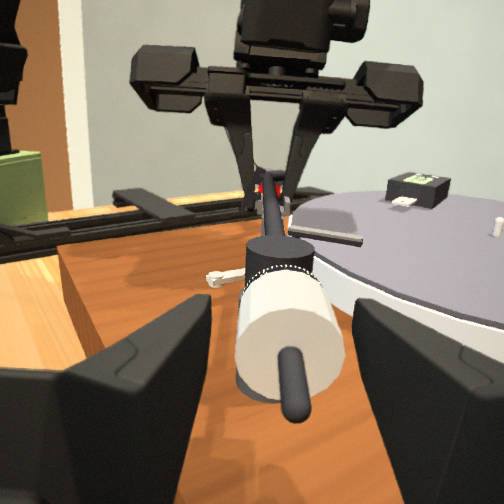

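Scene clock: 166.17 s.
left_arm: end_effector_position=(-0.0043, +0.1681, +0.1592) grip_measured=-0.600 end_effector_quat_wxyz=(+0.359, +0.517, +0.252, -0.735) end_effector_velocity=(+0.001, +0.008, -0.003) end_effector_angular_velocity=(+0.035, -0.005, +0.013) | right_arm: end_effector_position=(-0.1416, -0.0013, +0.1512) grip_measured=-0.247 end_effector_quat_wxyz=(+0.895, +0.007, +0.001, +0.445) end_effector_velocity=(-0.001, +0.002, -0.000) end_effector_angular_velocity=(-0.010, -0.011, +0.019)
Joint positions: left_arm=[-0.201  2.083  1.501 -0.839  0.311  1.112  0.01 ] | right_arm=[ 0.482  2.638  1.639  1.019  1.341 -0.007  0.027]
Joint velocities: left_arm=[ 0.002 -0.002 -0.007 -0.022 -0.022 -0.007 -0.   ] | right_arm=[-0.002 -0.002 -0.002 -0.007 -0.022 -0.007 -0.   ]
Motor temperatures (°C, as the motors report them): left_arm=[19 45 27 25 22 20] | right_arm=[19 60 31 30 23 20]
Heat: left arm: hottest shoulder 45 °C (+3.0 °C/min); right arm: hottest shoulder 60 °C (+7.0 °C/min). Fold the right arm in close to its base before you think long.
Hand target (left_arm): -0.006, +0.169, +0.162; -0.359, -0.516, -0.251, +0.736
Hand target (right_arm): -0.141, -0.003, +0.146; +0.895, +0.000, -0.000, +0.446
Off the commanded pose (left_arm): 0.003 m, 0 deg.
Off the commanded pose (right_arm): 0.005 m, 1 deg.
MOTOR HOT: still on. Now the hottest motor of the right arm, joint 2 (shoulder), reports 60 °C; a drive's own limit is 95 °C.
move: done
camera_calibration (this result's frames):
cam_left_wrist: T_world_to_cam=[[-0.803161, 0.59543, 0.0198719, -0.098949], [0.595757, 0.80284, 0.022837, -0.108831], [-0.00235609, 0.0301806, -0.999542, 0.232028], [0, 0, 0, 1]] pos_world=[-0.0140885, 0.139288, 0.236373]
cam_right_wrist: T_world_to_cam=[[0.804431, -0.593978, 0.0089735, 0.121646], [-0.194166, -0.277177, -0.940996, 0.143659], [0.561418, 0.755224, -0.3383, 0.208328], [0, 0, 0, 1]] pos_world=[-0.186922, -0.0452597, 0.204568]

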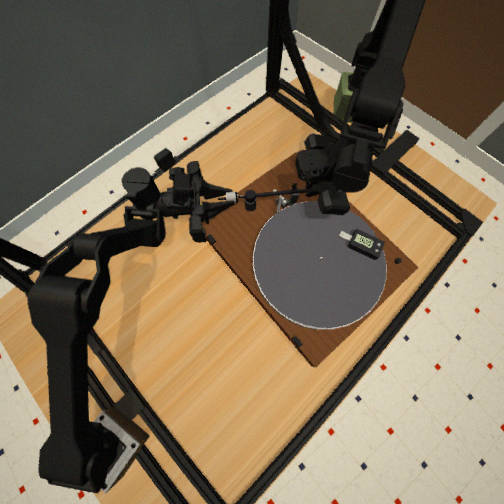

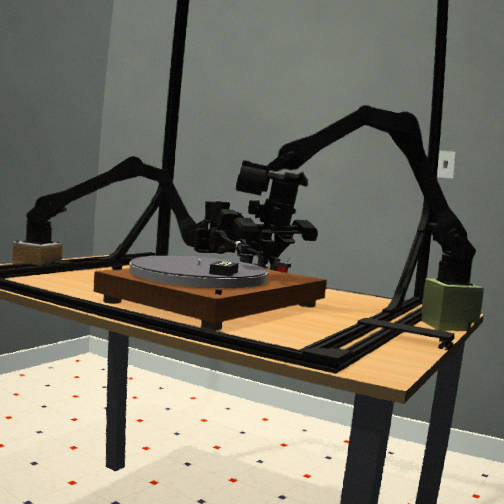

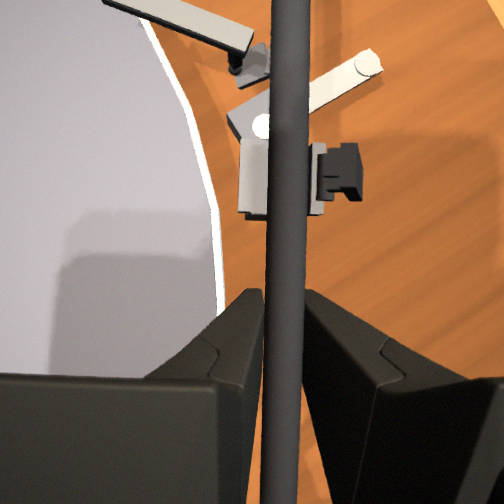

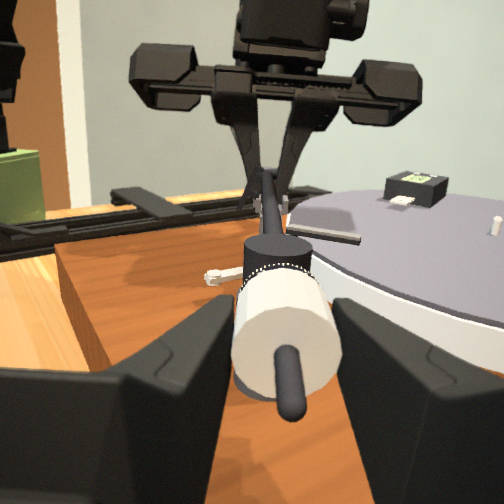

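Scene clock: 168.70 s.
left_arm: end_effector_position=(-0.0049, +0.1684, +0.1592) grip_measured=-0.600 end_effector_quat_wxyz=(+0.358, +0.517, +0.253, -0.735) end_effector_velocity=(+0.002, +0.000, -0.000) end_effector_angular_velocity=(+0.002, -0.025, -0.006) | right_arm: end_effector_position=(-0.1435, -0.0014, +0.1510) grip_measured=-0.247 end_effector_quat_wxyz=(+0.786, -0.425, -0.214, +0.394) end_effector_velocity=(+0.001, +0.001, +0.000) end_effector_angular_velocity=(-0.018, -0.030, +0.005)
Joint positions: left_arm=[-0.201  2.083  1.501 -0.842  0.311  1.112  0.01 ] | right_arm=[ 0.485  2.635  1.639  1.002  1.337 -0.997  0.027]
Joint velocities: left_arm=[-0.002 -0.002 -0.002  0.007 -0.022  0.007  0.   ] | right_arm=[-0.002  0.002 -0.002  0.022 -0.007 -0.051 -0.   ]
Motor temperatures (°C, as the motors report them): left_arm=[19 45 27 25 22 20] | right_arm=[19 60 31 30 23 20]
Heat: left arm: hottest shoulder 45 °C (+3.0 °C/min); right arm: hottest shoulder 60 °C (+5.0 °C/min). Fold the right arm in close to its base before you think long.
Hand target (left_arm): -0.006, +0.169, +0.162; -0.359, -0.516, -0.251, +0.736
Hand target (right_arm): -0.141, -0.003, +0.146; +0.783, -0.434, -0.216, +0.390
Off the commanded pose (left_arm): 0.003 m, 0 deg.
Off the commanded pose (right_arm): 0.006 m, 1 deg.
MOTOR HOT: still on. Now the hottest motor of the right arm, joint 2 (shoulder), reports 60 °C; a drive's own limit is 95 °C.
move: done
camera_calibration (this result's frames):
cam_left_wrist: T_world_to_cam=[[-0.802852, 0.595751, 0.0225598, -0.100127], [0.596165, 0.802512, 0.0236874, -0.108837], [-0.00399273, 0.0324668, -0.999465, 0.231544], [0, 0, 0, 1]] pos_world=[-0.014578, 0.139476, 0.236257]
cam_right_wrist: T_world_to_cam=[[0.430586, -0.307983, 0.848376, -0.0569041], [0.436391, -0.751756, -0.494394, 0.16552], [0.790037, 0.583103, -0.189295, 0.219542], [0, 0, 0, 1]] pos_world=[-0.221176, -0.02111, 0.171666]

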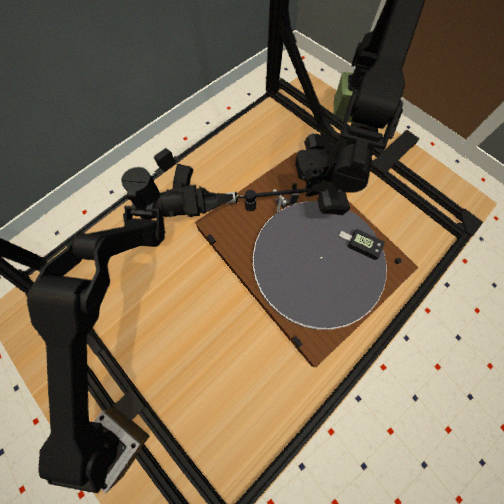

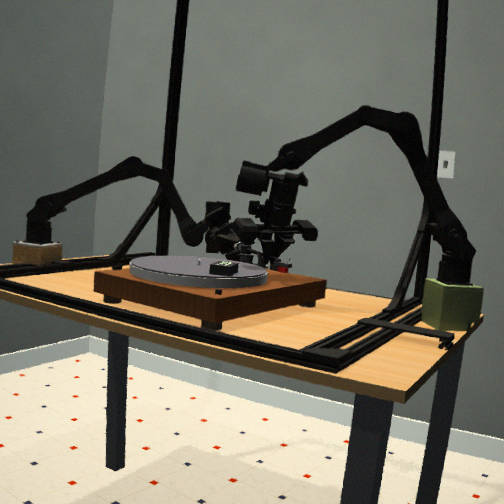

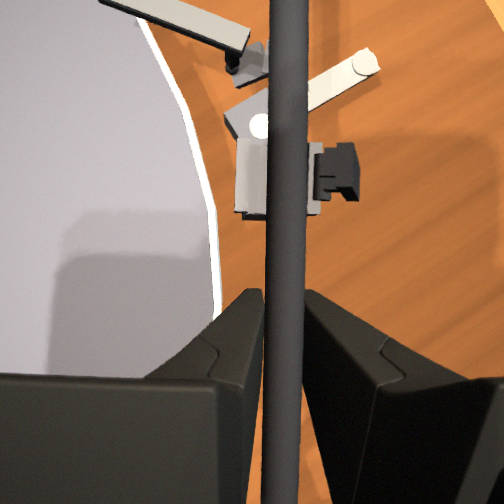

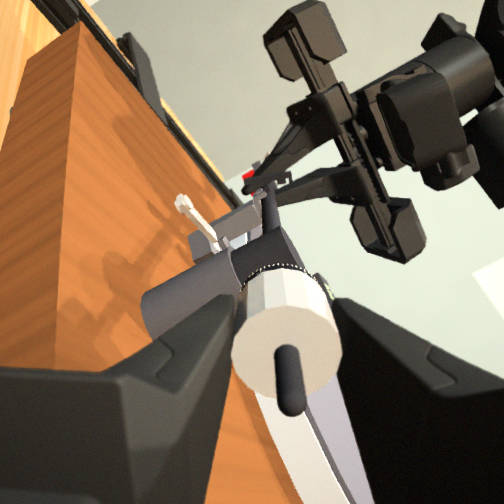

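Scene clock: 169.40 s.
left_arm: end_effector_position=(-0.0049, +0.1685, +0.1591) grip_measured=-0.600 end_effector_quat_wxyz=(+0.358, +0.517, +0.253, -0.735) end_effector_velocity=(-0.000, +0.006, -0.001) end_effector_angular_velocity=(+0.031, -0.007, +0.008) | right_arm: end_effector_position=(-0.1435, -0.0014, +0.1516) grip_measured=-0.001 end_effector_quat_wxyz=(+0.786, -0.425, -0.215, +0.394) end_effector_velocity=(+0.001, +0.001, +0.001) end_effector_angular_velocity=(+0.001, -0.001, +0.005)
Joint positions: left_arm=[-0.201  2.083  1.501 -0.841  0.311  1.112  0.01 ] | right_arm=[ 0.485  2.635  1.639  1.007  1.337 -1.004  0.039]
Joint velocities: left_arm=[-0.002 -0.002 -0.002 -0.022 -0.022 -0.007 -0.   ] | right_arm=[-0.002 -0.002 -0.002  0.007 -0.007 -0.007  0.   ]
Motor temperatures (°C, as the motors report them): left_arm=[19 45 27 25 22 20] | right_arm=[19 60 31 30 23 20]
Heat: left arm: hottest shoulder 45 °C (+3.0 °C/min); right arm: hottest shoulder 60 °C (+5.1 °C/min). Fold the right arm in close to its base before you think long.
Hand target (left_arm): -0.006, +0.169, +0.162; -0.359, -0.516, -0.251, +0.736
Hand target (right_arm): -0.141, -0.003, +0.146; +0.783, -0.434, -0.216, +0.390
Off the commanded pose (left_arm): 0.003 m, 0 deg.
Off the commanded pose (right_arm): 0.006 m, 1 deg.
MOTOR HOT: still on. Now the hottest motor of the right arm, joint 2 (shoulder), reports 60 °C; a drive's own limit is 95 °C.
move: done
camera_calibration (this result's frames):
cam_left_wrist: T_world_to_cam=[[-0.802852, 0.595751, 0.0225598, -0.100154], [0.596165, 0.802512, 0.0236874, -0.108849], [-0.00399273, 0.0324668, -0.999465, 0.231452], [0, 0, 0, 1]] pos_world=[-0.0145926, 0.139505, 0.236166]
cam_right_wrist: T_world_to_cam=[[0.429076, -0.308176, 0.849071, -0.0576939], [0.437258, -0.751653, -0.493785, 0.165819], [0.790379, 0.583134, -0.187763, 0.219462], [0, 0, 0, 1]] pos_world=[-0.221209, -0.0211172, 0.172072]

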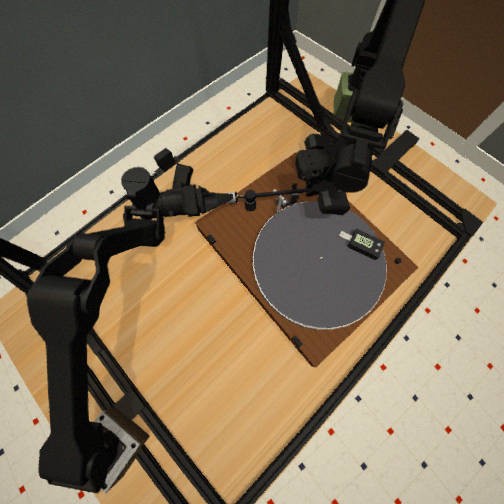

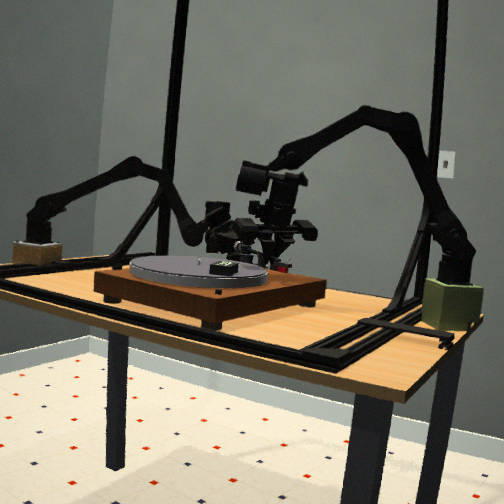

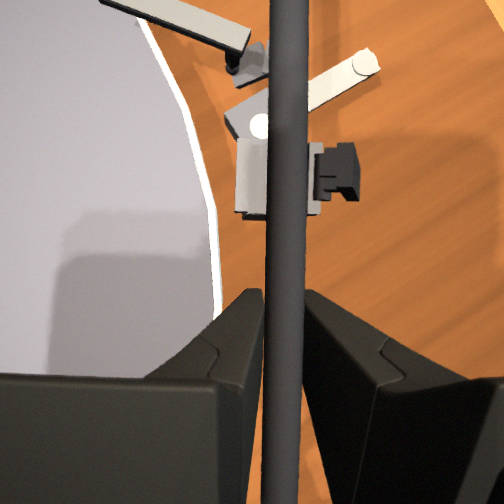

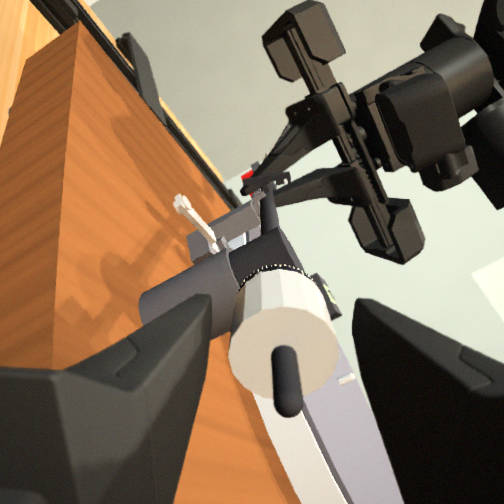

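Scene clock: 171.87 s.
left_arm: end_effector_position=(-0.0049, +0.1685, +0.1591) grip_measured=-0.400 end_effector_quat_wxyz=(+0.358, +0.517, +0.253, -0.735) end_effector_velocity=(-0.005, +0.000, +0.000) end_effector_angular_velocity=(+0.005, +0.012, -0.002) | right_arm: end_effector_position=(-0.1434, -0.0016, +0.1521) grip_measured=+0.000 end_effector_quat_wxyz=(+0.894, +0.008, +0.001, +0.448) end_effector_velocity=(+0.001, +0.001, -0.007) end_effector_angular_velocity=(-0.021, -0.007, +0.005)
Joint positions: left_arm=[-0.201  2.083  1.501 -0.841  0.311  1.112  0.019] | right_arm=[ 0.485  2.638  1.639  1.028  1.337 -0.012  0.039]
Joint velocities: left_arm=[-0.007 -0.002 -0.002 -0.007  0.007 -0.007  0.   ] | right_arm=[-0.002  0.002 -0.002 -0.051 -0.007  0.037 -0.   ]
Motor temperatures (°C, as the motors report them): left_arm=[19 45 27 25 22 20] | right_arm=[19 60 31 30 23 20]
Heat: left arm: hottest shoulder 45 °C (+3.0 °C/min); right arm: hottest shoulder 60 °C (+4.0 °C/min). Fold the right arm in close to its base before you think long.
Hand target (left_arm): -0.006, +0.169, +0.162; -0.359, -0.516, -0.251, +0.736
Hand target (right_arm): -0.141, -0.003, +0.143; +0.895, +0.000, -0.000, +0.446
Off the commanded pose (left_arm): 0.003 m, 0 deg.
Off the commanded pose (right_arm): 0.010 m, 1 deg.
MOTOR HOT: still on. Now the hottest motor of the right arm, joint 2 (shoulder), reports 60 °C; a drive's own limit is 95 °C.
move: off_target (right_arm)
camera_calibration (this result's frames):
cam_left_wrist: T_world_to_cam=[[-0.802852, 0.595751, 0.0225598, -0.100154], [0.596165, 0.802512, 0.0236874, -0.108849], [-0.00399273, 0.0324668, -0.999465, 0.231452], [0, 0, 0, 1]] pos_world=[-0.0145926, 0.139505, 0.236166]
cam_right_wrist: T_world_to_cam=[[0.808254, -0.588801, 0.00620198, 0.123889], [-0.193298, -0.275262, -0.941736, 0.144327], [0.556202, 0.759963, -0.336296, 0.208817], [0, 0, 0, 1]] pos_world=[-0.18838, -0.0460191, 0.205374]

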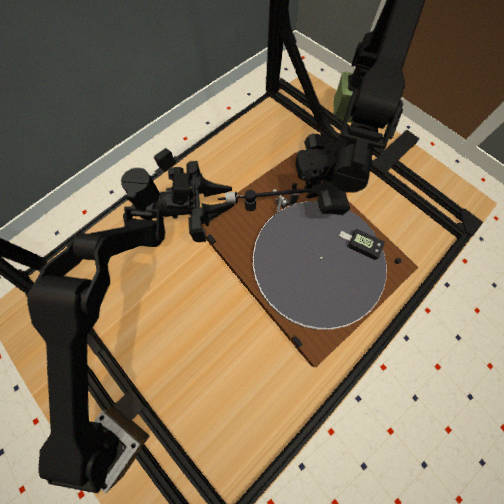

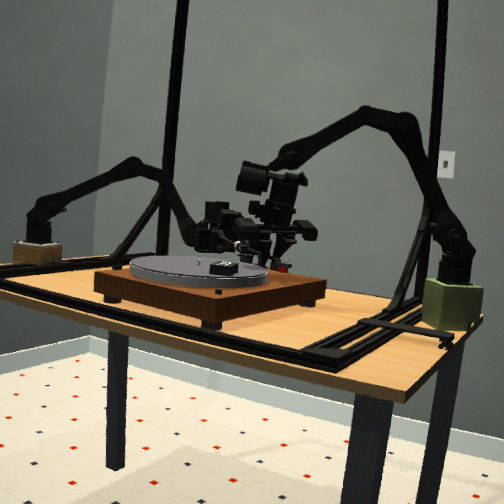

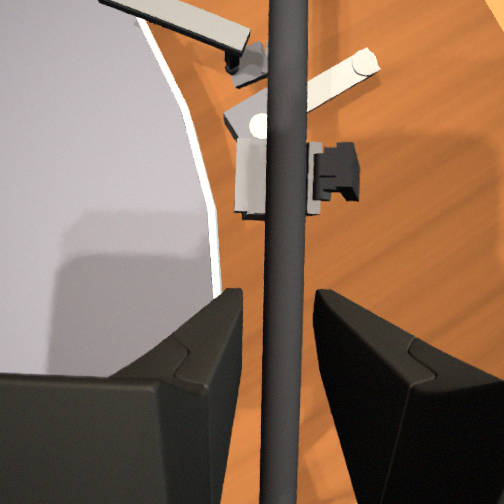

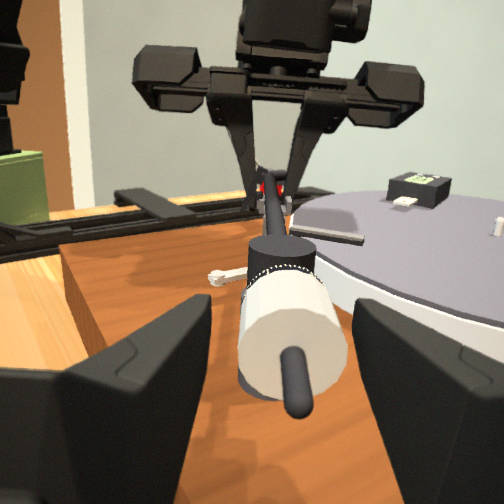

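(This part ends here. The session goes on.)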